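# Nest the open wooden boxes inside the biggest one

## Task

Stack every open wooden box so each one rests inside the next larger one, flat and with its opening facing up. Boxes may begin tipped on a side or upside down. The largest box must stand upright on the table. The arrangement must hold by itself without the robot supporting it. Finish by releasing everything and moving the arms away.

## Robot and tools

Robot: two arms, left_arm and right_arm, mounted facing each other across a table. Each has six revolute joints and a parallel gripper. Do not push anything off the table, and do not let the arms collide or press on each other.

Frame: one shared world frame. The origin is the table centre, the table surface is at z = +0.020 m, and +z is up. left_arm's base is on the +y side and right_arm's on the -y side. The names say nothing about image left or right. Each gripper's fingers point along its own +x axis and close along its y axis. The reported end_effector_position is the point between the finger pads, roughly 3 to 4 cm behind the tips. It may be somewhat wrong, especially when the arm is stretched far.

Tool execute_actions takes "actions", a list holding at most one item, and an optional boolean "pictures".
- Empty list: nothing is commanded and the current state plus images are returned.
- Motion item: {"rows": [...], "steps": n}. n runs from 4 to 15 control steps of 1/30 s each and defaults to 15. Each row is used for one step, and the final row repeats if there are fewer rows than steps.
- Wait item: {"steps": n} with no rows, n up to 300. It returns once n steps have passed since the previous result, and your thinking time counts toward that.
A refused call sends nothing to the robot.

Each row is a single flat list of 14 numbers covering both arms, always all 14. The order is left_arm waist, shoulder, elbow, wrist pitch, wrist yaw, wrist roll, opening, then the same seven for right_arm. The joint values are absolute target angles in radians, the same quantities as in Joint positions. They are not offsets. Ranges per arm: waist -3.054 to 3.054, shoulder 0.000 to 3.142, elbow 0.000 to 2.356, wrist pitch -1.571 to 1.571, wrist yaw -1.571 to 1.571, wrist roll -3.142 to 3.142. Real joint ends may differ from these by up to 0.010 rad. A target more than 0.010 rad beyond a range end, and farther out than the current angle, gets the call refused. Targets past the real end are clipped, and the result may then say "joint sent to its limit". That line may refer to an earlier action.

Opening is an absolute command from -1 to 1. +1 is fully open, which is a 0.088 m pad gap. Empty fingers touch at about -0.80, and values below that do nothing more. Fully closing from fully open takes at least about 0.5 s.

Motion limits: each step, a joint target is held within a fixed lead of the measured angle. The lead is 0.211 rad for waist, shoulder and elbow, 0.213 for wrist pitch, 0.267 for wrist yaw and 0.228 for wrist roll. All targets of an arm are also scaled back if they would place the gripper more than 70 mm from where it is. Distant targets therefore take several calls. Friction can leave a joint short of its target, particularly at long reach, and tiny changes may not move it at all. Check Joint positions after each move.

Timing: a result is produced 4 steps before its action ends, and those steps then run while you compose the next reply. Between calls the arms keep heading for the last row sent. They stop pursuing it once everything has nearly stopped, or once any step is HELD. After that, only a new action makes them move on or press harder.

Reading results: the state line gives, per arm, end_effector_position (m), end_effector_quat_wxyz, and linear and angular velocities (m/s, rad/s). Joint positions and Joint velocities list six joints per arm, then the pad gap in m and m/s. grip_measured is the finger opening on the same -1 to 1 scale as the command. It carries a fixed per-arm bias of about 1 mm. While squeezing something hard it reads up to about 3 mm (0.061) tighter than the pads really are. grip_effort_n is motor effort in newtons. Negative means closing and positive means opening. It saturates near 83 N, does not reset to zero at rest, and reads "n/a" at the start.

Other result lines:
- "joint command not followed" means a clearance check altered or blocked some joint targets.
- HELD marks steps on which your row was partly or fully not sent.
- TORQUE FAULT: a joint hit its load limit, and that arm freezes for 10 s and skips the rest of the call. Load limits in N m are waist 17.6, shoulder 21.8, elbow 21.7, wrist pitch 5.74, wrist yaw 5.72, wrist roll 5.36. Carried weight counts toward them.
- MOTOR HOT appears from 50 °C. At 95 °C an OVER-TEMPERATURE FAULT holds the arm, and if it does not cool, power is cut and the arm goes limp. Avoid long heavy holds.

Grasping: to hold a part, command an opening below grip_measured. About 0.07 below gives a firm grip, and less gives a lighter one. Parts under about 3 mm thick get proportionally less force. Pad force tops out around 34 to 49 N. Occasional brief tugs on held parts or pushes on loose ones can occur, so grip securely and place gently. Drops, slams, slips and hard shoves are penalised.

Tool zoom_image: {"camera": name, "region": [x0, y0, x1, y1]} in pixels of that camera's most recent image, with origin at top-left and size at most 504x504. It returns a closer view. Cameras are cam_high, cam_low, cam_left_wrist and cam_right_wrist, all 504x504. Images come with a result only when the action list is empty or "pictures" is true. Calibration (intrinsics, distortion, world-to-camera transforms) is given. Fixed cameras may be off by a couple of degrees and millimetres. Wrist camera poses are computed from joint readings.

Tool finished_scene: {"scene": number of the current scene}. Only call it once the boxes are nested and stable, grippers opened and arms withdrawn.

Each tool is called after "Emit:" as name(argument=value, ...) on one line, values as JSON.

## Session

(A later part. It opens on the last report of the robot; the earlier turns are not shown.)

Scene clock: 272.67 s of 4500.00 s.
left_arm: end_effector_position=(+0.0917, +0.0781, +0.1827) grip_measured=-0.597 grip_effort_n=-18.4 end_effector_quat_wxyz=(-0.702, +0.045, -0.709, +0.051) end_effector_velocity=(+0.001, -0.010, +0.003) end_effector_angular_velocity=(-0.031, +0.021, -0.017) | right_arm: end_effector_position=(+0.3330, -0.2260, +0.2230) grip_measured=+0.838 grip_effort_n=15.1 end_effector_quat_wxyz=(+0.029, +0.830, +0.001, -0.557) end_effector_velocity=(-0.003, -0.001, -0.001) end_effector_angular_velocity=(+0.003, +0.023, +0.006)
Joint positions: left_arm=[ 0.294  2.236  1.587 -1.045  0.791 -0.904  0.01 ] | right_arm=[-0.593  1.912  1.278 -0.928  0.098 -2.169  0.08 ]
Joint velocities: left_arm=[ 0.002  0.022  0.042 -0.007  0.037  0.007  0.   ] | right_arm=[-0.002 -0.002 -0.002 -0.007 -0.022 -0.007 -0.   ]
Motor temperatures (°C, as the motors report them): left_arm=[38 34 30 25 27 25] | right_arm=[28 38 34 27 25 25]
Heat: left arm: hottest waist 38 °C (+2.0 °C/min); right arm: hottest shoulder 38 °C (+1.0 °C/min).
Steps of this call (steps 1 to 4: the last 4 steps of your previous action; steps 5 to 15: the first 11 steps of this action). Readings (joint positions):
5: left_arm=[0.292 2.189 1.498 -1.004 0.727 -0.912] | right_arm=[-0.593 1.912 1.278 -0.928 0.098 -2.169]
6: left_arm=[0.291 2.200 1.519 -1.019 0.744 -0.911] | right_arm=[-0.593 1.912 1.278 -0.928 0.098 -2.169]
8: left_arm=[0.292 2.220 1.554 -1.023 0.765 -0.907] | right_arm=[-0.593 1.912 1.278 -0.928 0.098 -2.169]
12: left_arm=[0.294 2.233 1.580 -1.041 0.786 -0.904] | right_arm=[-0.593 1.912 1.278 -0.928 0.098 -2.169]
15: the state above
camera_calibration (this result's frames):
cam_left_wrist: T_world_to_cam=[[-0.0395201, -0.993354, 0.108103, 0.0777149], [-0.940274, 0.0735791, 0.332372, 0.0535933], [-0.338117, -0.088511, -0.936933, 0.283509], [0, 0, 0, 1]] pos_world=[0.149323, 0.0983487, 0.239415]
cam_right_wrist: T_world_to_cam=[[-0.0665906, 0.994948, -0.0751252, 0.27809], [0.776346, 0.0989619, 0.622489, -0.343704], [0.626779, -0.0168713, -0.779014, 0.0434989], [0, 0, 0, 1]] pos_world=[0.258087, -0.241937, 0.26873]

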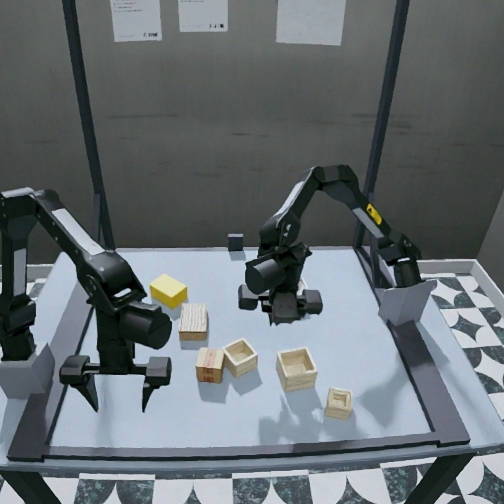

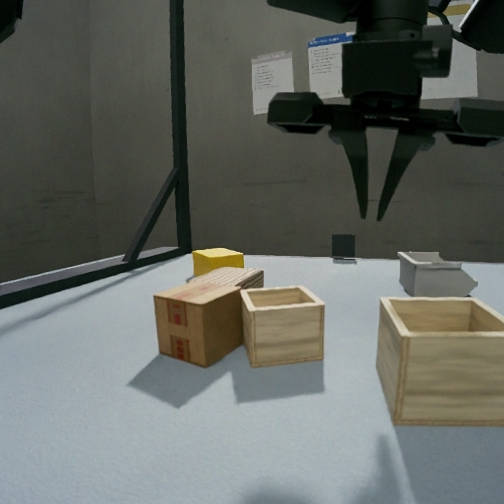

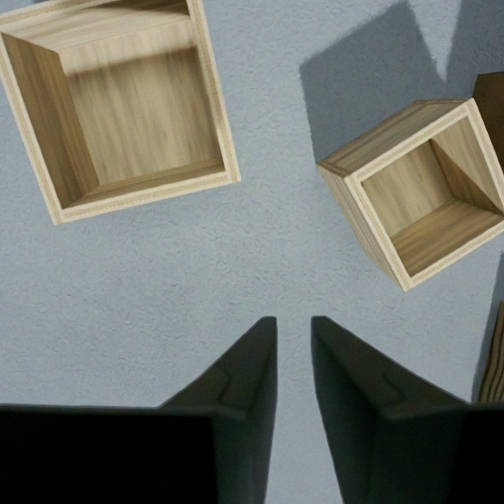

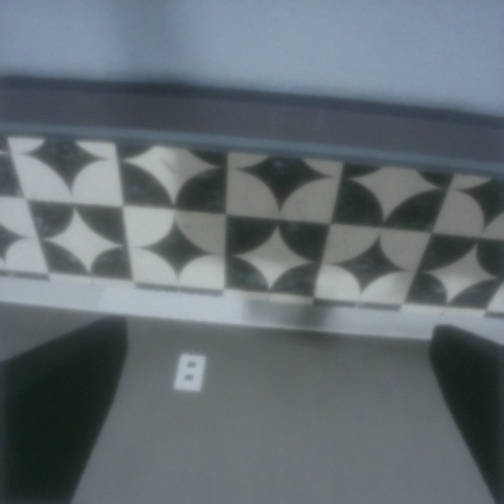

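Emit:
execute_actions(actions=[{"rows":[[0.31,2.32,1.75,-1.12,0.8,-1.1,-0.6,-0.593,1.912,1.278,-0.928,0.098,-2.169,0.84],[0.32,2.38,1.9,-1.19,0.8,-1.3,-0.6,-0.593,1.912,1.278,-0.928,0.098,-2.169,0.84],[0.33,2.44,2.0,-1.24,0.8,-1.42,-0.6,-0.593,1.912,1.278,-0.928,0.098,-2.169,0.84]],"steps":15}])

Emit:
execute_actions(actions=[{"rows":[[0.33,2.44,2.0,-1.24,0.8,-1.42,-0.6,-0.593,1.912,1.278,-0.928,0.098,-2.169,0.84]],"steps":12}], pictures=true)

Scene clock: 273.40 s of 4500.00 s.
left_arm: end_effector_position=(+0.1215, +0.0397, +0.2096) grip_measured=-0.597 grip_effort_n=-18.4 end_effector_quat_wxyz=(-0.672, +0.216, -0.701, -0.105) end_effector_velocity=(-0.009, -0.082, +0.088) end_effector_angular_velocity=(-0.175, -0.098, +0.335) | right_arm: end_effector_position=(+0.3330, -0.2260, +0.2230) grip_measured=+0.838 grip_effort_n=15.1 end_effector_quat_wxyz=(+0.029, +0.830, +0.001, -0.557) end_effector_velocity=(-0.003, -0.004, -0.001) end_effector_angular_velocity=(-0.016, +0.018, +0.000)
Joint positions: left_arm=[ 0.328  2.419  1.949 -1.223  0.799 -1.349  0.01 ] | right_arm=[-0.593  1.912  1.278 -0.928  0.098 -2.169  0.08 ]
Joint velocities: left_arm=[ 0.012  0.002  0.403 -0.081 -0.007 -0.535 -0.   ] | right_arm=[-0.002 -0.002 -0.002 -0.022 -0.007 -0.007 -0.   ]
Motor temperatures (°C, as the motors report them): left_arm=[38 34 30 25 27 25] | right_arm=[28 38 34 27 25 25]
Heat: left arm: hottest waist 38 °C (+2.0 °C/min); right arm: hottest shoulder 38 °C (+1.0 °C/min).
Steps of this call (steps 1 to 4: the last 4 steps of your previous action; steps 5 to 11: the robot went on to your last target; steps 12 to 22: the first 11 steps of this action). Readings (joint positions):
12: left_arm=[0.295 2.245 1.605 -1.061 0.796 -0.923] | right_arm=[-0.593 1.912 1.278 -0.928 0.098 -2.169]
13: left_arm=[0.295 2.265 1.641 -1.090 0.796 -0.972] | right_arm=[-0.593 1.912 1.278 -0.928 0.098 -2.169]
15: left_arm=[0.302 2.325 1.738 -1.140 0.799 -1.069] | right_arm=[-0.593 1.912 1.278 -0.928 0.098 -2.169]
19: left_arm=[0.321 2.408 1.892 -1.204 0.799 -1.261] | right_arm=[-0.593 1.912 1.278 -0.928 0.098 -2.169]
22: the state above

Scene clock: 273.80 s of 4500.00 s.
left_arm: end_effector_position=(+0.1215, +0.0335, +0.2149) grip_measured=-0.597 grip_effort_n=-18.4 end_effector_quat_wxyz=(-0.667, +0.238, -0.696, -0.120) end_effector_velocity=(-0.006, -0.001, -0.000) end_effector_angular_velocity=(+0.007, +0.018, +0.023) | right_arm: end_effector_position=(+0.3330, -0.2260, +0.2230) grip_measured=+0.838 grip_effort_n=15.1 end_effector_quat_wxyz=(+0.029, +0.830, +0.001, -0.557) end_effector_velocity=(+0.000, -0.003, +0.000) end_effector_angular_velocity=(-0.017, -0.002, +0.015)
Joint positions: left_arm=[ 0.328  2.429  1.989 -1.238  0.799 -1.414  0.01 ] | right_arm=[-0.593  1.912  1.278 -0.928  0.098 -2.169  0.08 ]
Joint velocities: left_arm=[-0.007 -0.002  0.007 -0.022  0.007 -0.022  0.   ] | right_arm=[-0.002 -0.002 -0.002 -0.007  0.007 -0.022 -0.   ]
Motor temperatures (°C, as the motors report them): left_arm=[38 34 30 25 27 25] | right_arm=[28 38 34 27 25 25]
Heat: left arm: hottest waist 38 °C (+2.0 °C/min); right arm: hottest shoulder 38 °C (+1.0 °C/min).
Steps of this call (steps 1 to 4: the last 4 steps of your previous action; steps 5 to 12: the first 8 steps of this action). Readings (joint positions):
5: left_arm=[0.328 2.421 1.985 -1.235 0.799 -1.400] | right_arm=[-0.593 1.912 1.278 -0.928 0.098 -2.169]
6: left_arm=[0.328 2.422 1.987 -1.236 0.799 -1.404] | right_arm=[-0.593 1.912 1.278 -0.928 0.098 -2.169]
8: left_arm=[0.328 2.426 1.988 -1.237 0.799 -1.409] | right_arm=[-0.593 1.912 1.278 -0.928 0.098 -2.169]
12: the state above
camera_calibration (this result's frames):
cam_left_wrist: T_world_to_cam=[[0.46378, -0.877212, 0.124129, -0.0374027], [-0.832822, -0.383879, 0.398804, 0.0621386], [-0.302186, -0.288334, -0.908596, 0.316094], [0, 0, 0, 1]] pos_world=[0.164616, 0.0821844, 0.267063]
cam_right_wrist: T_world_to_cam=[[-0.0665906, 0.994948, -0.0751252, 0.27809], [0.776346, 0.0989619, 0.622489, -0.343704], [0.626779, -0.0168713, -0.779014, 0.0434989], [0, 0, 0, 1]] pos_world=[0.258087, -0.241937, 0.26873]

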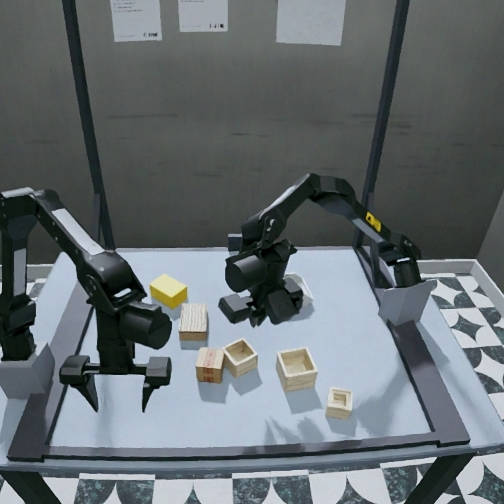

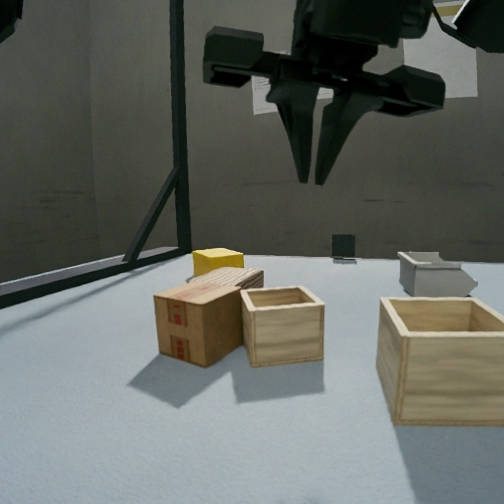

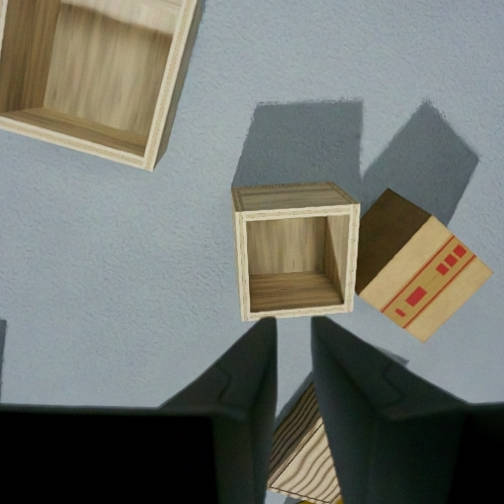

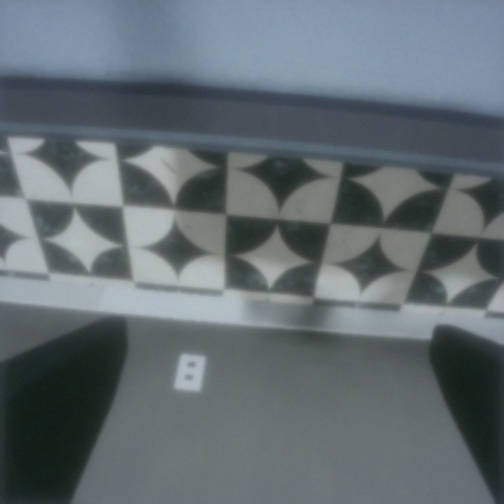

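Emit:
execute_actions(actions=[{"rows":[[0.3,2.47,1.98,-1.19,0.8,-1.45,-0.6,-0.593,1.912,1.278,-0.928,0.098,-2.169,0.84],[0.27,2.52,1.97,-1.14,0.8,-1.48,-0.6,-0.593,1.912,1.278,-0.928,0.098,-2.169,0.84],[0.245,2.56,1.96,-1.09,0.8,-1.5,-0.6,-0.593,1.912,1.278,-0.928,0.098,-2.169,0.84],[0.23,2.585,1.95,-1.06,0.8,-1.52,-0.6,-0.593,1.912,1.278,-0.928,0.098,-2.169,0.84]],"steps":15}], pictures=true)

Scene clock: 274.47 s of 4500.00 s.
left_arm: end_effector_position=(+0.1385, +0.0331, +0.1267) grip_measured=-0.597 grip_effort_n=-18.4 end_effector_quat_wxyz=(-0.656, +0.218, -0.703, -0.167) end_effector_velocity=(+0.009, +0.024, -0.107) end_effector_angular_velocity=(+0.146, +0.078, +0.060) | right_arm: end_effector_position=(+0.3330, -0.2260, +0.2230) grip_measured=+0.838 grip_effort_n=15.1 end_effector_quat_wxyz=(+0.029, +0.830, +0.001, -0.557) end_effector_velocity=(-0.002, -0.003, -0.002) end_effector_angular_velocity=(-0.003, +0.012, -0.011)
Joint positions: left_arm=[ 0.223  2.577  1.951 -1.081  0.799 -1.508  0.01 ] | right_arm=[-0.593  1.912  1.278 -0.928  0.098 -2.169  0.08 ]
Joint velocities: left_arm=[-0.12   0.159 -0.085  0.139 -0.007 -0.081 -0.   ] | right_arm=[-0.002 -0.002 -0.007 -0.007 -0.007  0.007 -0.   ]
Motor temperatures (°C, as the motors report them): left_arm=[38 34 30 25 27 25] | right_arm=[28 38 34 27 25 25]
Heat: left arm: hottest waist 38 °C (+2.0 °C/min); right arm: hottest shoulder 38 °C (+1.0 °C/min).
Steps of this call (steps 1 to 4: the last 4 steps of your previous action; steps 5 to 9: the robot went on to your last target; steps 10 to 20: the first 11 steps of this action). Readings (joint positions):
10: left_arm=[0.327 2.431 1.992 -1.237 0.799 -1.421] | right_arm=[-0.593 1.912 1.278 -0.928 0.098 -2.169]
11: left_arm=[0.324 2.438 1.992 -1.223 0.799 -1.432] | right_arm=[-0.593 1.912 1.278 -0.928 0.098 -2.169]
13: left_arm=[0.307 2.465 1.992 -1.164 0.799 -1.458] | right_arm=[-0.593 1.912 1.278 -0.928 0.098 -2.169]
17: left_arm=[0.249 2.542 1.967 -1.098 0.799 -1.496] | right_arm=[-0.593 1.912 1.278 -0.928 0.098 -2.169]
20: the state above
camera_calibration (this result's frames):
cam_left_wrist: T_world_to_cam=[[0.498172, -0.866722, 0.0248445, -0.0272315], [-0.797275, -0.446616, 0.406063, 0.107518], [-0.340848, -0.222097, -0.913507, 0.244779], [0, 0, 0, 1]] pos_world=[0.18272, 0.0787818, 0.180625]
cam_right_wrist: T_world_to_cam=[[-0.0665906, 0.994948, -0.0751252, 0.27809], [0.776346, 0.0989619, 0.622489, -0.343704], [0.626779, -0.0168713, -0.779014, 0.0434989], [0, 0, 0, 1]] pos_world=[0.258087, -0.241937, 0.26873]

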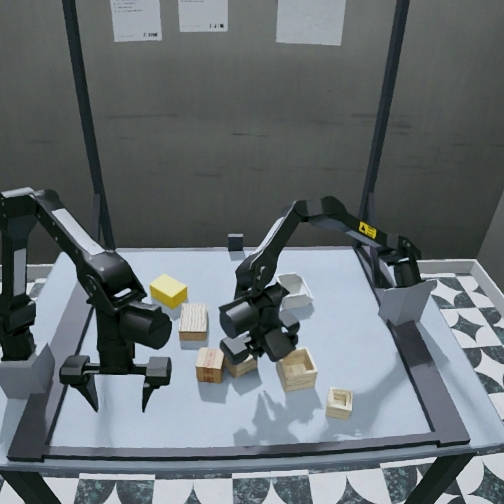

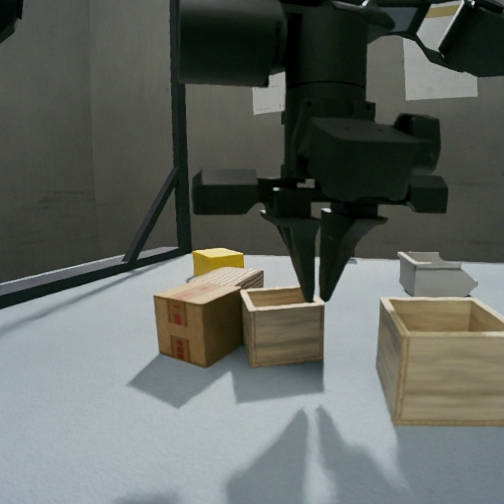

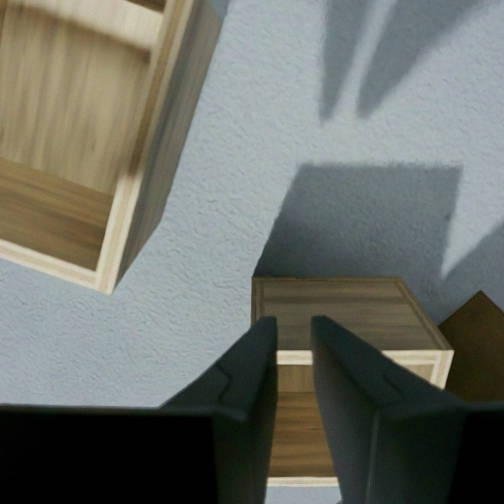

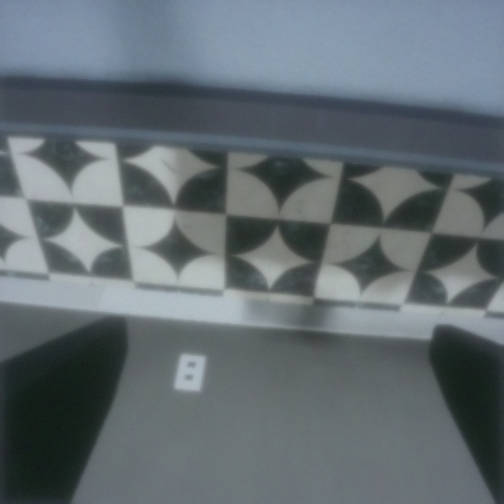

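Emit:
execute_actions(actions=[{"rows":[[0.2,2.59,1.99,-1.08,0.83,-1.54,-0.6,-0.593,1.912,1.278,-0.928,0.098,-2.169,0.84],[0.17,2.6,2.03,-1.1,0.86,-1.58,-0.6,-0.593,1.912,1.278,-0.928,0.098,-2.169,0.84],[0.15,2.61,2.07,-1.12,0.87,-1.6,-0.6,-0.593,1.912,1.278,-0.928,0.098,-2.169,0.84]],"steps":15}], pictures=true)

Scene clock: 275.03 s of 4500.00 s.
left_arm: end_effector_position=(+0.1021, -0.0009, +0.1155) grip_measured=-0.597 grip_effort_n=-18.4 end_effector_quat_wxyz=(-0.636, +0.211, -0.724, -0.164) end_effector_velocity=(-0.030, +0.004, -0.021) end_effector_angular_velocity=(+0.085, +0.053, +0.045) | right_arm: end_effector_position=(+0.3330, -0.2260, +0.2230) grip_measured=+0.838 grip_effort_n=14.7 end_effector_quat_wxyz=(+0.029, +0.830, +0.001, -0.557) end_effector_velocity=(-0.003, -0.004, -0.001) end_effector_angular_velocity=(-0.022, +0.018, +0.014)
Joint positions: left_arm=[ 0.141  2.597  2.058 -1.113  0.863 -1.591  0.01 ] | right_arm=[-0.593  1.912  1.278 -0.928  0.098 -2.169  0.08 ]
Joint velocities: left_arm=[-0.066 -0.002 -0.002 -0.066  0.007 -0.051 -0.   ] | right_arm=[-0.002 -0.002 -0.002 -0.022 -0.007 -0.022 -0.   ]
Motor temperatures (°C, as the motors report them): left_arm=[38 34 30 25 27 25] | right_arm=[28 38 34 27 25 25]
Heat: left arm: hottest waist 38 °C (+2.0 °C/min); right arm: hottest shoulder 38 °C (+1.0 °C/min).
Steps of this call (steps 1 to 4: the last 4 steps of your previous action; steps 5 to 6: the robot went on to your last target; steps 7 to 17: the first 11 steps of this action). Readings (joint positions):
7: left_arm=[0.226 2.582 1.952 -1.065 0.799 -1.518] | right_arm=[-0.593 1.912 1.278 -0.928 0.098 -2.169]
8: left_arm=[0.225 2.584 1.959 -1.071 0.806 -1.528] | right_arm=[-0.593 1.912 1.278 -0.928 0.098 -2.169]
10: left_arm=[0.210 2.595 1.994 -1.090 0.829 -1.556] | right_arm=[-0.593 1.912 1.278 -0.928 0.098 -2.169]
14: left_arm=[0.159 2.597 2.046 -1.107 0.858 -1.583] | right_arm=[-0.593 1.912 1.278 -0.928 0.098 -2.169]
17: the state above
camera_calibration (this result's frames):
cam_left_wrist: T_world_to_cam=[[0.483387, -0.875382, 0.00657059, -0.0346338], [-0.780406, -0.427516, 0.456286, 0.0603235], [-0.396616, -0.22569, -0.889809, 0.217519], [0, 0, 0, 1]] pos_world=[0.15009, 0.0445634, 0.166254]
cam_right_wrist: T_world_to_cam=[[-0.0665906, 0.994948, -0.0751252, 0.27809], [0.776346, 0.0989619, 0.622489, -0.343704], [0.626779, -0.0168713, -0.779014, 0.0434989], [0, 0, 0, 1]] pos_world=[0.258087, -0.241937, 0.26873]

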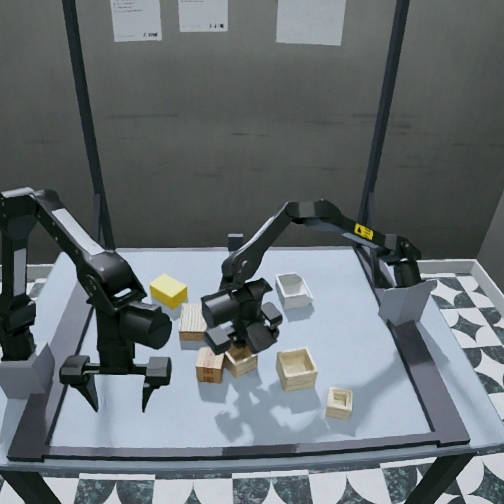

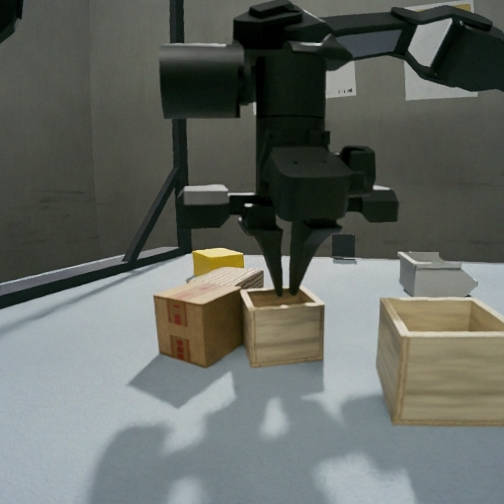

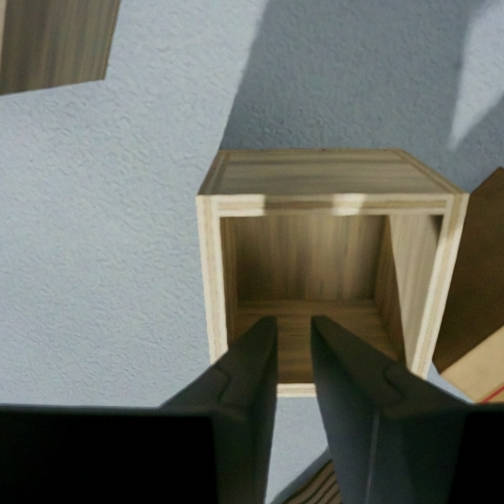

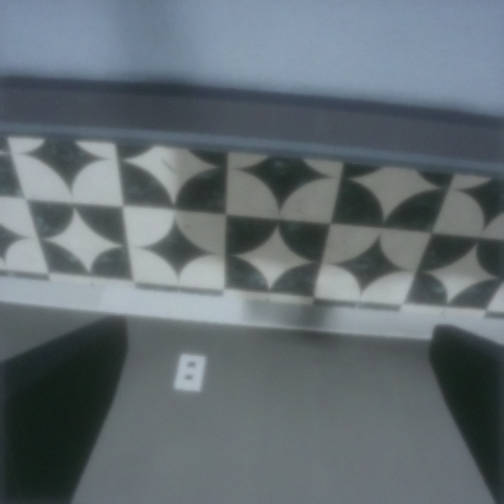

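Emit:
execute_actions(actions=[{"rows":[[0.15,2.62,2.08,-1.11,0.87,-1.6,-0.6,-0.593,1.912,1.278,-0.928,0.098,-2.169,0.84],[0.15,2.64,2.09,-1.09,0.87,-1.6,-0.6,-0.593,1.912,1.278,-0.928,0.098,-2.169,0.84],[0.15,2.655,2.095,-1.07,0.87,-1.6,-0.6,-0.593,1.912,1.278,-0.928,0.098,-2.169,0.84]],"steps":15}], pictures=true)

Scene clock: 275.63 s of 4500.00 s.
left_arm: end_effector_position=(+0.1167, -0.0034, +0.1068) grip_measured=-0.597 grip_effort_n=-18.4 end_effector_quat_wxyz=(-0.635, +0.216, -0.724, -0.157) end_effector_velocity=(+0.011, +0.004, -0.012) end_effector_angular_velocity=(+0.018, -0.015, +0.011) | right_arm: end_effector_position=(+0.3330, -0.2260, +0.2230) grip_measured=+0.838 grip_effort_n=14.7 end_effector_quat_wxyz=(+0.029, +0.830, +0.001, -0.557) end_effector_velocity=(-0.003, -0.001, -0.001) end_effector_angular_velocity=(-0.011, +0.011, +0.022)
Joint positions: left_arm=[ 0.147  2.643  2.084 -1.076  0.867 -1.597  0.01 ] | right_arm=[-0.593  1.912  1.278 -0.928  0.098 -2.169  0.08 ]
Joint velocities: left_arm=[-0.002  0.032  0.002  0.022 -0.022 -0.007 -0.   ] | right_arm=[ 0.002 -0.002 -0.002 -0.007 -0.007 -0.022 -0.   ]
Motor temperatures (°C, as the motors report them): left_arm=[38 34 30 25 27 25] | right_arm=[28 38 34 27 25 25]
Heat: left arm: hottest waist 38 °C (+2.0 °C/min); right arm: hottest shoulder 38 °C (+1.0 °C/min).
Steps of this call (steps 1 to 4: the last 4 steps of your previous action; steps 5 to 7: the robot went on to your last target; steps 8 to 18: the first 11 steps of this action). Readings (joint positions):
8: left_arm=[0.147 2.599 2.063 -1.117 0.865 -1.596] | right_arm=[-0.593 1.912 1.278 -0.928 0.098 -2.169]
9: left_arm=[0.147 2.602 2.066 -1.117 0.865 -1.597] | right_arm=[-0.593 1.912 1.278 -0.928 0.098 -2.169]
11: left_arm=[0.147 2.613 2.077 -1.097 0.867 -1.597] | right_arm=[-0.593 1.912 1.278 -0.928 0.098 -2.169]
15: left_arm=[0.147 2.634 2.084 -1.081 0.867 -1.597] | right_arm=[-0.593 1.912 1.278 -0.928 0.098 -2.169]
18: the state above
camera_calibration (this result's frames):
cam_left_wrist: T_world_to_cam=[[0.483041, -0.875313, 0.0223128, -0.0455036], [-0.7824, -0.420047, 0.459794, 0.0745701], [-0.393092, -0.239557, -0.887745, 0.214278], [0, 0, 0, 1]] pos_world=[0.164555, 0.0428249, 0.156953]
cam_right_wrist: T_world_to_cam=[[-0.0665906, 0.994948, -0.0751252, 0.27809], [0.776346, 0.0989619, 0.622489, -0.343704], [0.626779, -0.0168713, -0.779014, 0.0434989], [0, 0, 0, 1]] pos_world=[0.258087, -0.241937, 0.26873]

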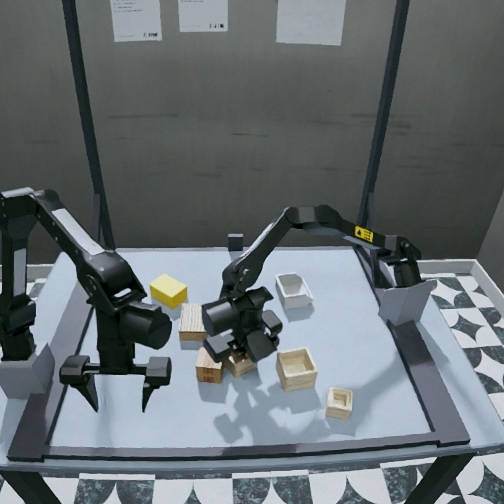

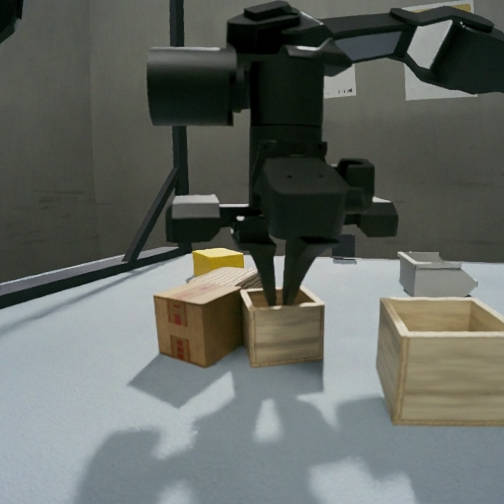

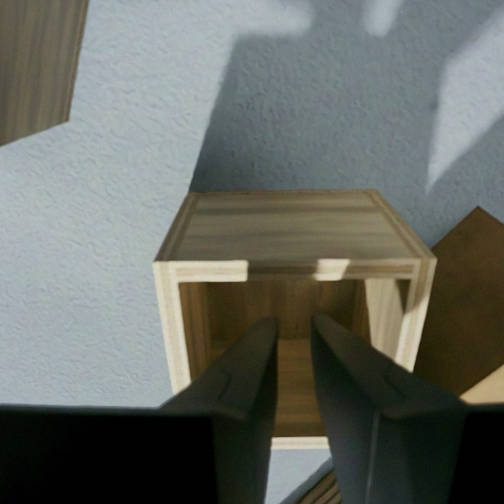

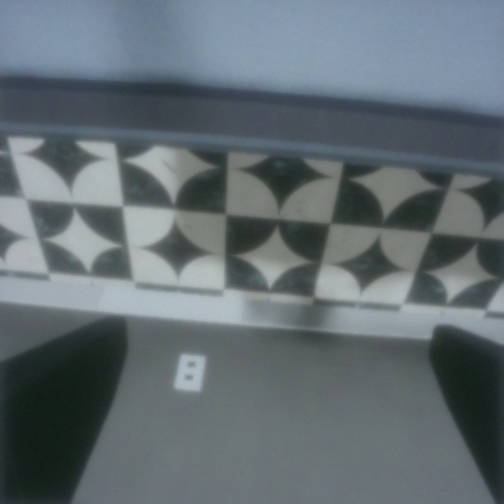

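Emit:
execute_actions(actions=[{"rows":[[0.13,2.655,2.09,-1.07,0.87,-1.61,-0.6,-0.593,1.912,1.278,-0.928,0.098,-2.169,0.84],[0.11,2.66,2.09,-1.065,0.87,-1.63,-0.6,-0.593,1.912,1.278,-0.928,0.098,-2.169,0.84],[0.09,2.665,2.09,-1.06,0.87,-1.64,-0.6,-0.593,1.912,1.278,-0.928,0.098,-2.169,0.84],[0.08,2.67,2.09,-1.055,0.87,-1.65,-0.6,-0.593,1.912,1.278,-0.928,0.098,-2.169,0.84]],"steps":15}], pictures=true)

Scene clock: 276.17 s of 4500.00 s.
left_arm: end_effector_position=(+0.0947, -0.0092, +0.0784) grip_measured=-0.597 grip_effort_n=-17.9 end_effector_quat_wxyz=(-0.634, +0.194, -0.728, -0.172) end_effector_velocity=(-0.024, -0.002, -0.028) end_effector_angular_velocity=(+0.052, +0.029, +0.003) | right_arm: end_effector_position=(+0.3330, -0.2260, +0.2230) grip_measured=+0.838 grip_effort_n=14.7 end_effector_quat_wxyz=(+0.029, +0.830, +0.001, -0.557) end_effector_velocity=(-0.001, -0.000, +0.001) end_effector_angular_velocity=(-0.000, +0.008, +0.005)
Joint positions: left_arm=[ 0.073  2.657  2.087 -1.059  0.867 -1.643  0.01 ] | right_arm=[-0.593  1.912  1.278 -0.928  0.098 -2.169  0.08 ]
Joint velocities: left_arm=[-0.071  0.012 -0.002  0.007  0.007 -0.051 -0.   ] | right_arm=[-0.002 -0.002  0.002 -0.007 -0.007 -0.007 -0.   ]
Motor temperatures (°C, as the motors report them): left_arm=[38 34 30 25 27 25] | right_arm=[28 38 34 27 25 25]
Heat: left arm: hottest waist 38 °C (+2.0 °C/min); right arm: hottest shoulder 38 °C (+1.0 °C/min).
Steps of this call (steps 1 to 4: the last 4 steps of your previous action; step 5: the robot went on to your last target; steps 6 to 16: the first 11 steps of this action). Readings (joint positions):
6: left_arm=[0.146 2.643 2.087 -1.072 0.867 -1.598] | right_arm=[-0.593 1.912 1.278 -0.928 0.098 -2.169]
7: left_arm=[0.145 2.643 2.087 -1.072 0.867 -1.602] | right_arm=[-0.593 1.912 1.278 -0.928 0.098 -2.169]
9: left_arm=[0.135 2.646 2.087 -1.067 0.867 -1.618] | right_arm=[-0.593 1.912 1.278 -0.928 0.098 -2.169]
13: left_arm=[0.092 2.653 2.087 -1.061 0.867 -1.637] | right_arm=[-0.593 1.912 1.278 -0.928 0.098 -2.169]
16: the state above
camera_calibration (this result's frames):
cam_left_wrist: T_world_to_cam=[[0.470647, -0.881895, -0.0274304, -0.0342454], [-0.779599, -0.430211, 0.45513, 0.0680079], [-0.413178, -0.192821, -0.890002, 0.18157], [0, 0, 0, 1]] pos_world=[0.144157, 0.0340674, 0.129706]
cam_right_wrist: T_world_to_cam=[[-0.0665906, 0.994948, -0.0751252, 0.27809], [0.776346, 0.0989619, 0.622489, -0.343704], [0.626779, -0.0168713, -0.779014, 0.0434989], [0, 0, 0, 1]] pos_world=[0.258087, -0.241937, 0.26873]

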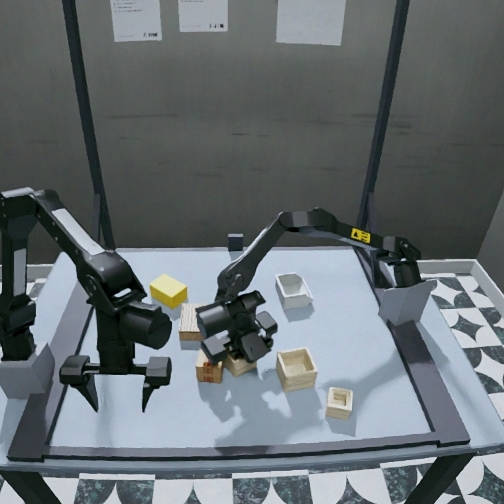

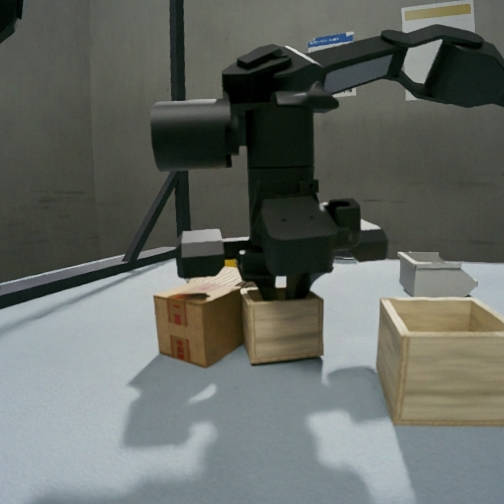

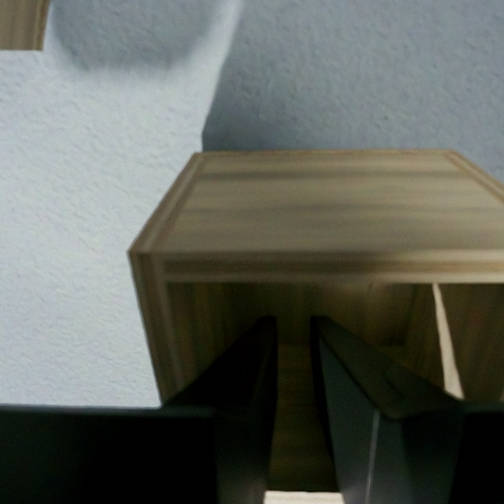

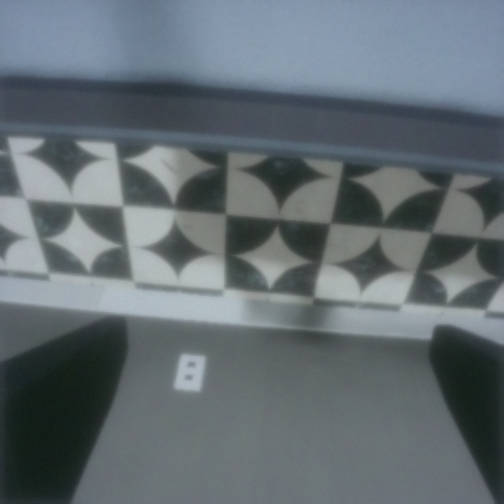

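Emit:
execute_actions(actions=[{"rows":[[0.08,2.67,2.09,-1.055,0.87,-1.65,0.2,-0.593,1.912,1.278,-0.928,0.098,-2.169,0.84]],"steps":15}])

Emit:
execute_actions(actions=[{"rows":[[0.1,2.64,2.08,-1.08,0.87,-1.65,0.2,-0.593,1.912,1.278,-0.928,0.098,-2.169,0.84],[0.12,2.6,2.06,-1.11,0.87,-1.65,0.2,-0.593,1.912,1.278,-0.928,0.098,-2.169,0.84],[0.15,2.55,2.03,-1.14,0.87,-1.63,0.2,-0.593,1.912,1.278,-0.928,0.098,-2.169,0.84],[0.18,2.5,1.98,-1.16,0.87,-1.6,0.2,-0.593,1.912,1.278,-0.928,0.098,-2.169,0.84],[0.21,2.45,1.92,-1.17,0.87,-1.55,0.2,-0.593,1.912,1.278,-0.928,0.098,-2.169,0.84]],"steps":15}])

Emit:
execute_actions(actions=[{"rows":[[0.26,2.4,1.8,-1.12,0.87,-1.45,0.2,-0.593,1.912,1.278,-0.928,0.098,-2.169,0.84],[0.31,2.36,1.65,-1.03,0.87,-1.3,0.2,-0.593,1.912,1.278,-0.928,0.098,-2.169,0.84],[0.35,2.33,1.52,-0.94,0.87,-1.15,0.2,-0.593,1.912,1.278,-0.928,0.098,-2.169,0.84],[0.38,2.31,1.43,-0.87,0.87,-1.05,0.2,-0.593,1.912,1.278,-0.928,0.098,-2.169,0.84]],"steps":15}])

Emit:
execute_actions(actions=[{"rows":[[0.38,2.31,1.43,-0.87,0.87,-1.05,0.2,-0.593,1.912,1.278,-0.928,0.098,-2.169,0.84]],"steps":12}], pictures=true)

Scene clock: 277.20 s of 4500.00 s.
left_arm: end_effector_position=(+0.0957, -0.0094, +0.0791) grip_measured=-0.269 grip_effort_n=83.0 end_effector_quat_wxyz=(-0.634, +0.197, -0.728, -0.172) end_effector_velocity=(+0.001, -0.001, +0.001) end_effector_angular_velocity=(+0.002, -0.024, -0.017) | right_arm: end_effector_position=(+0.3330, -0.2260, +0.2230) grip_measured=+0.838 grip_effort_n=15.1 end_effector_quat_wxyz=(+0.029, +0.830, +0.001, -0.557) end_effector_velocity=(+0.000, +0.001, +0.002) end_effector_angular_velocity=(+0.008, -0.013, -0.003)
Joint positions: left_arm=[ 0.076  2.657  2.087 -1.056  0.867 -1.647  0.026] | right_arm=[-0.593  1.912  1.278 -0.928  0.098 -2.169  0.08 ]
Joint velocities: left_arm=[-0.002 -0.007 -0.002  0.007 -0.022  0.007 -0.   ] | right_arm=[ 0.002 -0.007 -0.002  0.007  0.007  0.007 -0.   ]
Motor temperatures (°C, as the motors report them): left_arm=[38 34 30 25 27 25] | right_arm=[28 38 34 27 25 25]
Heat: left arm: hottest waist 38 °C (+2.0 °C/min); right arm: hottest shoulder 38 °C (+1.0 °C/min).
Steps of this call (steps 1 to 4: the last 4 steps of your previous action; steps 5 to 15: the robot went on to your last target; steps 16 to 20: nothing new was sent; steps 21 to 31: the first 11 steps of this action). Readings (joint positions):
21: left_arm=[0.076 2.657 2.087 -1.057 0.867 -1.647] | right_arm=[-0.593 1.912 1.278 -0.928 0.098 -2.169]
22: left_arm=[0.076 2.657 2.087 -1.056 0.867 -1.647] | right_arm=[-0.593 1.912 1.278 -0.928 0.098 -2.169]
24: left_arm=[0.076 2.657 2.087 -1.056 0.867 -1.647] | right_arm=[-0.593 1.912 1.278 -0.928 0.098 -2.169]
28: left_arm=[0.076 2.657 2.087 -1.056 0.867 -1.647] | right_arm=[-0.593 1.912 1.278 -0.928 0.098 -2.169]
31: the state above

Scene clock: 277.70 s of 4500.00 s.
left_arm: end_effector_position=(+0.0967, +0.0187, +0.1535) grip_measured=-0.269 grip_effort_n=83.0 end_effector_quat_wxyz=(-0.628, +0.236, -0.721, -0.172) end_effector_velocity=(-0.006, +0.007, +0.189) end_effector_angular_velocity=(-0.286, -0.144, +0.003) | right_arm: end_effector_position=(+0.3330, -0.2260, +0.2230) grip_measured=+0.838 grip_effort_n=14.7 end_effector_quat_wxyz=(+0.029, +0.830, +0.001, -0.557) end_effector_velocity=(+0.000, -0.007, +0.000) end_effector_angular_velocity=(-0.022, +0.006, -0.007)
Joint positions: left_arm=[ 0.206  2.484  1.949 -1.156  0.868 -1.567  0.026] | right_arm=[-0.593  1.912  1.278 -0.928  0.098 -2.169  0.08 ]
Joint velocities: left_arm=[ 0.276 -0.379 -0.105 -0.11   0.007  0.095 -0.   ] | right_arm=[-0.007 -0.002 -0.002 -0.022  0.007 -0.007 -0.   ]
Motor temperatures (°C, as the motors report them): left_arm=[39 34 30 25 27 25] | right_arm=[28 38 34 27 25 25]
Heat: left arm: hottest waist 39 °C (+3.0 °C/min); right arm: hottest shoulder 38 °C (+1.0 °C/min).
Steps of this call (steps 1 to 4: the last 4 steps of your previous action; steps 5 to 15: the first 11 steps of this action). Readings (joint positions):
5: left_arm=[0.076 2.657 2.087 -1.057 0.867 -1.647] | right_arm=[-0.593 1.912 1.278 -0.928 0.098 -2.169]
6: left_arm=[0.077 2.656 2.086 -1.062 0.868 -1.647] | right_arm=[-0.593 1.912 1.278 -0.928 0.098 -2.169]
8: left_arm=[0.089 2.633 2.061 -1.093 0.868 -1.641] | right_arm=[-0.593 1.912 1.278 -0.928 0.098 -2.169]
12: left_arm=[0.160 2.536 1.968 -1.146 0.868 -1.586] | right_arm=[-0.593 1.912 1.278 -0.928 0.098 -2.169]
15: the state above

Scene clock: 278.20 s of 4500.00 s.
left_arm: end_effector_position=(+0.1384, +0.0993, +0.1696) grip_measured=-0.269 grip_effort_n=83.0 end_effector_quat_wxyz=(-0.667, +0.181, -0.723, -0.021) end_effector_velocity=(+0.004, +0.197, -0.126) end_effector_angular_velocity=(+0.212, +0.166, -0.110) | right_arm: end_effector_position=(+0.3330, -0.2260, +0.2230) grip_measured=+0.838 grip_effort_n=14.7 end_effector_quat_wxyz=(+0.029, +0.830, +0.001, -0.557) end_effector_velocity=(-0.006, -0.004, -0.005) end_effector_angular_velocity=(-0.019, +0.036, +0.005)
Joint positions: left_arm=[ 0.388  2.33   1.514 -0.902  0.87  -1.124  0.026] | right_arm=[-0.593  1.912  1.278 -0.928  0.098 -2.169  0.08 ]
Joint velocities: left_arm=[ 0.1   -0.002 -0.73   0.168 -0.022  0.549  0.   ] | right_arm=[ 0.002  0.002 -0.007 -0.022 -0.022 -0.007 -0.   ]
Motor temperatures (°C, as the motors report them): left_arm=[39 34 30 25 27 25] | right_arm=[28 38 34 27 25 25]
Heat: left arm: hottest waist 39 °C (+3.0 °C/min); right arm: hottest shoulder 38 °C (+1.0 °C/min).
Steps of this call (steps 1 to 4: the last 4 steps of your previous action; steps 5 to 15: the first 11 steps of this action). Readings (joint positions):
5: left_arm=[0.213 2.458 1.923 -1.156 0.869 -1.544] | right_arm=[-0.593 1.912 1.278 -0.928 0.098 -2.169]
6: left_arm=[0.215 2.445 1.886 -1.136 0.871 -1.505] | right_arm=[-0.593 1.912 1.278 -0.928 0.098 -2.169]
8: left_arm=[0.241 2.407 1.790 -1.062 0.871 -1.406] | right_arm=[-0.593 1.912 1.278 -0.928 0.098 -2.169]
12: left_arm=[0.348 2.347 1.617 -0.932 0.871 -1.213] | right_arm=[-0.593 1.912 1.278 -0.928 0.098 -2.169]
15: the state above

Scene clock: 278.60 s of 4500.00 s.
left_arm: end_effector_position=(+0.1320, +0.1147, +0.1511) grip_measured=-0.269 grip_effort_n=83.0 end_effector_quat_wxyz=(-0.664, +0.153, -0.732, -0.017) end_effector_velocity=(-0.001, +0.007, -0.005) end_effector_angular_velocity=(+0.015, +0.004, +0.002) | right_arm: end_effector_position=(+0.3330, -0.2260, +0.2230) grip_measured=+0.838 grip_effort_n=15.1 end_effector_quat_wxyz=(+0.029, +0.830, +0.001, -0.557) end_effector_velocity=(+0.003, -0.001, +0.001) end_effector_angular_velocity=(+0.002, -0.010, +0.000)
Joint positions: left_arm=[ 0.373  2.326  1.438 -0.873  0.869 -1.056  0.026] | right_arm=[-0.593  1.912  1.278 -0.928  0.098 -2.169  0.08 ]
Joint velocities: left_arm=[-0.002 -0.002 -0.027  0.007 -0.007  0.007 -0.   ] | right_arm=[-0.007 -0.002 -0.002  0.007  0.007 -0.007 -0.   ]
Motor temperatures (°C, as the motors report them): left_arm=[39 34 30 25 27 25] | right_arm=[28 38 34 27 25 25]
Heat: left arm: hottest waist 39 °C (+3.0 °C/min); right arm: hottest shoulder 38 °C (+1.0 °C/min).
Steps of this call (steps 1 to 4: the last 4 steps of your previous action; steps 5 to 12: the first 8 steps of this action). Readings (joint positions):
5: left_arm=[0.375 2.330 1.449 -0.881 0.869 -1.071] | right_arm=[-0.593 1.912 1.278 -0.928 0.098 -2.169]
6: left_arm=[0.373 2.329 1.447 -0.877 0.869 -1.067] | right_arm=[-0.593 1.912 1.278 -0.928 0.098 -2.169]
8: left_arm=[0.373 2.327 1.443 -0.875 0.869 -1.061] | right_arm=[-0.593 1.912 1.278 -0.928 0.098 -2.169]
12: the state above
camera_calibration (this result's frames):
cam_left_wrist: T_world_to_cam=[[0.21389, -0.964492, 0.15494, 0.075261], [-0.893965, -0.129322, 0.429072, 0.10176], [-0.393799, -0.230286, -0.889882, 0.287294], [0, 0, 0, 1]] pos_world=[0.188009, 0.151908, 0.200335]
cam_right_wrist: T_world_to_cam=[[-0.0665906, 0.994948, -0.0751252, 0.27809], [0.776346, 0.0989619, 0.622489, -0.343704], [0.626779, -0.0168713, -0.779014, 0.0434989], [0, 0, 0, 1]] pos_world=[0.258087, -0.241937, 0.26873]

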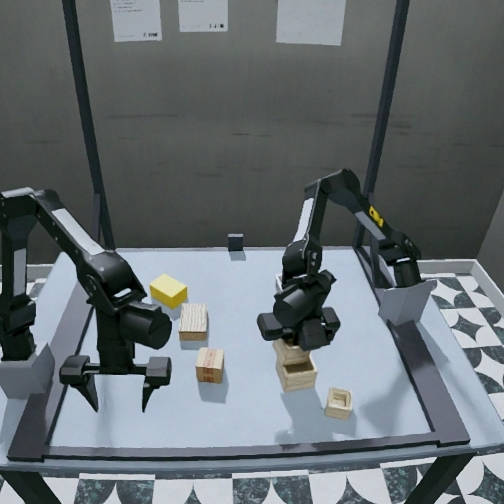

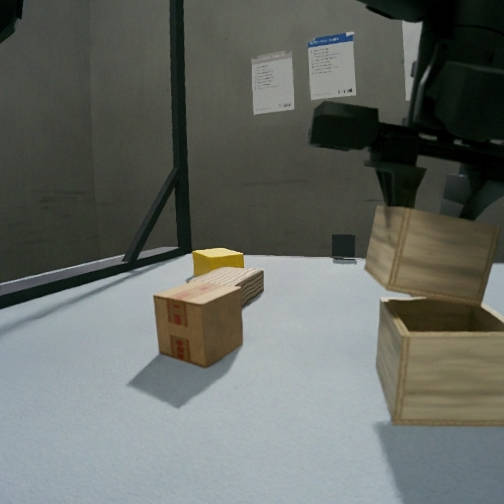

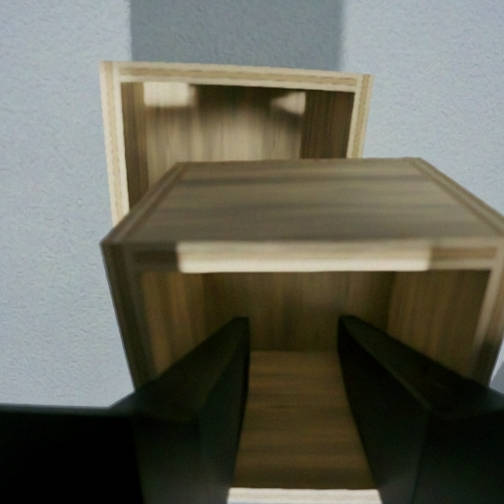

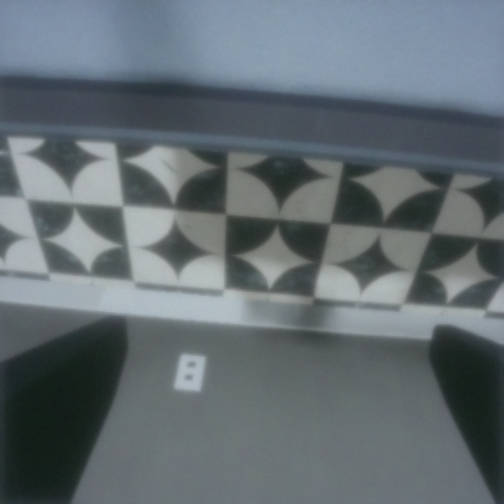

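Emit:
execute_actions(actions=[{"rows":[[0.39,2.32,1.44,-0.82,0.87,-1.05,0.2,-0.593,1.912,1.278,-0.928,0.098,-2.169,0.84],[0.40,2.32,1.45,-0.77,0.87,-1.05,0.2,-0.593,1.912,1.278,-0.928,0.098,-2.169,0.84],[0.41,2.32,1.46,-0.73,0.87,-1.05,0.2,-0.593,1.912,1.278,-0.928,0.098,-2.169,0.84]],"steps":15}], pictures=true)

Scene clock: 279.23 s of 4500.00 s.
left_arm: end_effector_position=(+0.1557, +0.0999, +0.1662) grip_measured=-0.269 grip_effort_n=83.0 end_effector_quat_wxyz=(-0.690, +0.160, -0.704, +0.047) end_effector_velocity=(+0.006, -0.005, +0.003) end_effector_angular_velocity=(-0.023, -0.031, -0.007) | right_arm: end_effector_position=(+0.3330, -0.2260, +0.2230) grip_measured=+0.838 grip_effort_n=15.1 end_effector_quat_wxyz=(+0.029, +0.830, +0.001, -0.557) end_effector_velocity=(-0.003, +0.003, -0.002) end_effector_angular_velocity=(+0.015, +0.017, -0.000)
Joint positions: left_arm=[ 0.406  2.326  1.451 -0.743  0.869 -1.053  0.026] | right_arm=[-0.593  1.912  1.278 -0.928  0.098 -2.169  0.08 ]
Joint velocities: left_arm=[ 0.002 -0.002 -0.002  0.051 -0.007 -0.022 -0.   ] | right_arm=[ 0.002  0.002 -0.002  0.007 -0.022  0.007 -0.   ]
Motor temperatures (°C, as the motors report them): left_arm=[39 34 30 25 27 25] | right_arm=[28 38 34 27 25 25]
Heat: left arm: hottest waist 39 °C (+3.0 °C/min); right arm: hottest shoulder 38 °C (+1.0 °C/min).
Steps of this call (steps 1 to 4: the last 4 steps of your previous action; steps 5 to 8: the robot went on to your last target; steps 9 to 19: the first 11 steps of this action). Readings (joint positions):
9: left_arm=[0.373 2.326 1.435 -0.869 0.869 -1.054] | right_arm=[-0.593 1.912 1.278 -0.928 0.098 -2.169]
10: left_arm=[0.374 2.326 1.435 -0.853 0.869 -1.054] | right_arm=[-0.593 1.912 1.278 -0.928 0.098 -2.169]
12: left_arm=[0.381 2.326 1.437 -0.802 0.869 -1.053] | right_arm=[-0.593 1.912 1.278 -0.928 0.098 -2.169]
16: left_arm=[0.401 2.326 1.449 -0.754 0.869 -1.053] | right_arm=[-0.593 1.912 1.278 -0.928 0.098 -2.169]
19: the state above
camera_calibration (this result's frames):
cam_left_wrist: T_world_to_cam=[[0.129331, -0.956565, 0.26126, 0.048287], [-0.936158, -0.0309189, 0.350219, 0.124463], [-0.326929, -0.289875, -0.899494, 0.303779], [0, 0, 0, 1]] pos_world=[0.209586, 0.138096, 0.217043]
cam_right_wrist: T_world_to_cam=[[-0.0665906, 0.994948, -0.0751252, 0.27809], [0.776346, 0.0989619, 0.622489, -0.343704], [0.626779, -0.0168713, -0.779014, 0.0434989], [0, 0, 0, 1]] pos_world=[0.258087, -0.241937, 0.26873]

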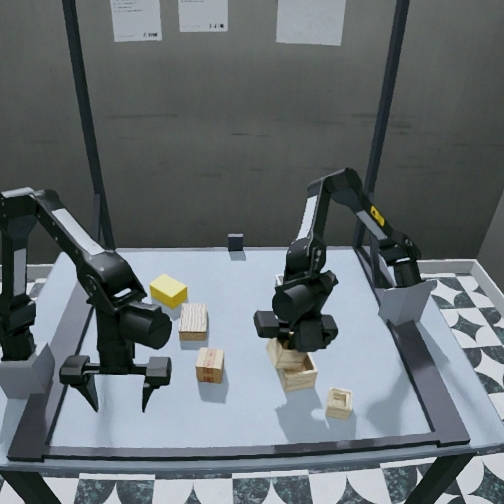

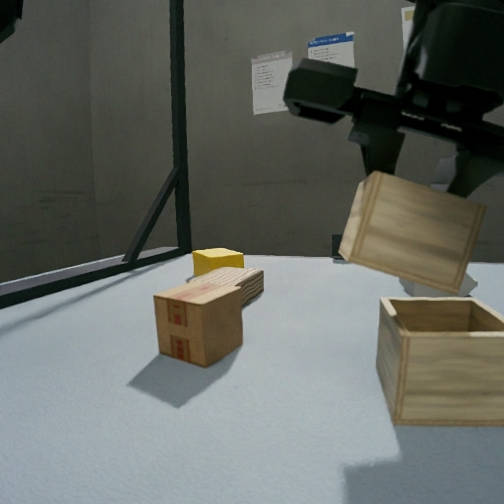

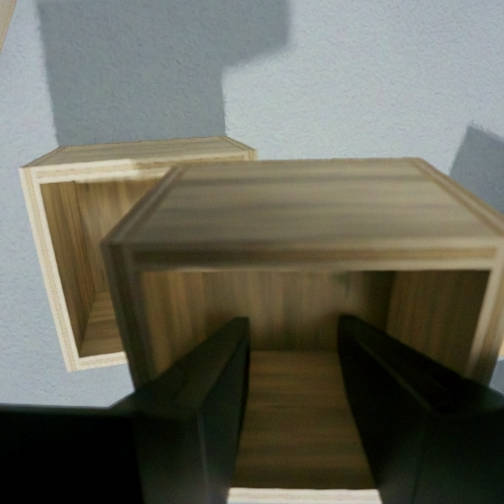

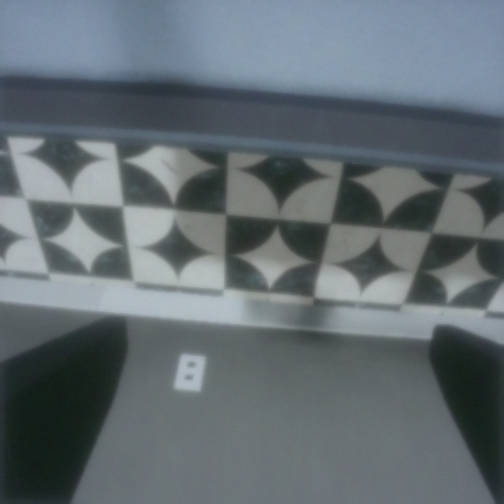

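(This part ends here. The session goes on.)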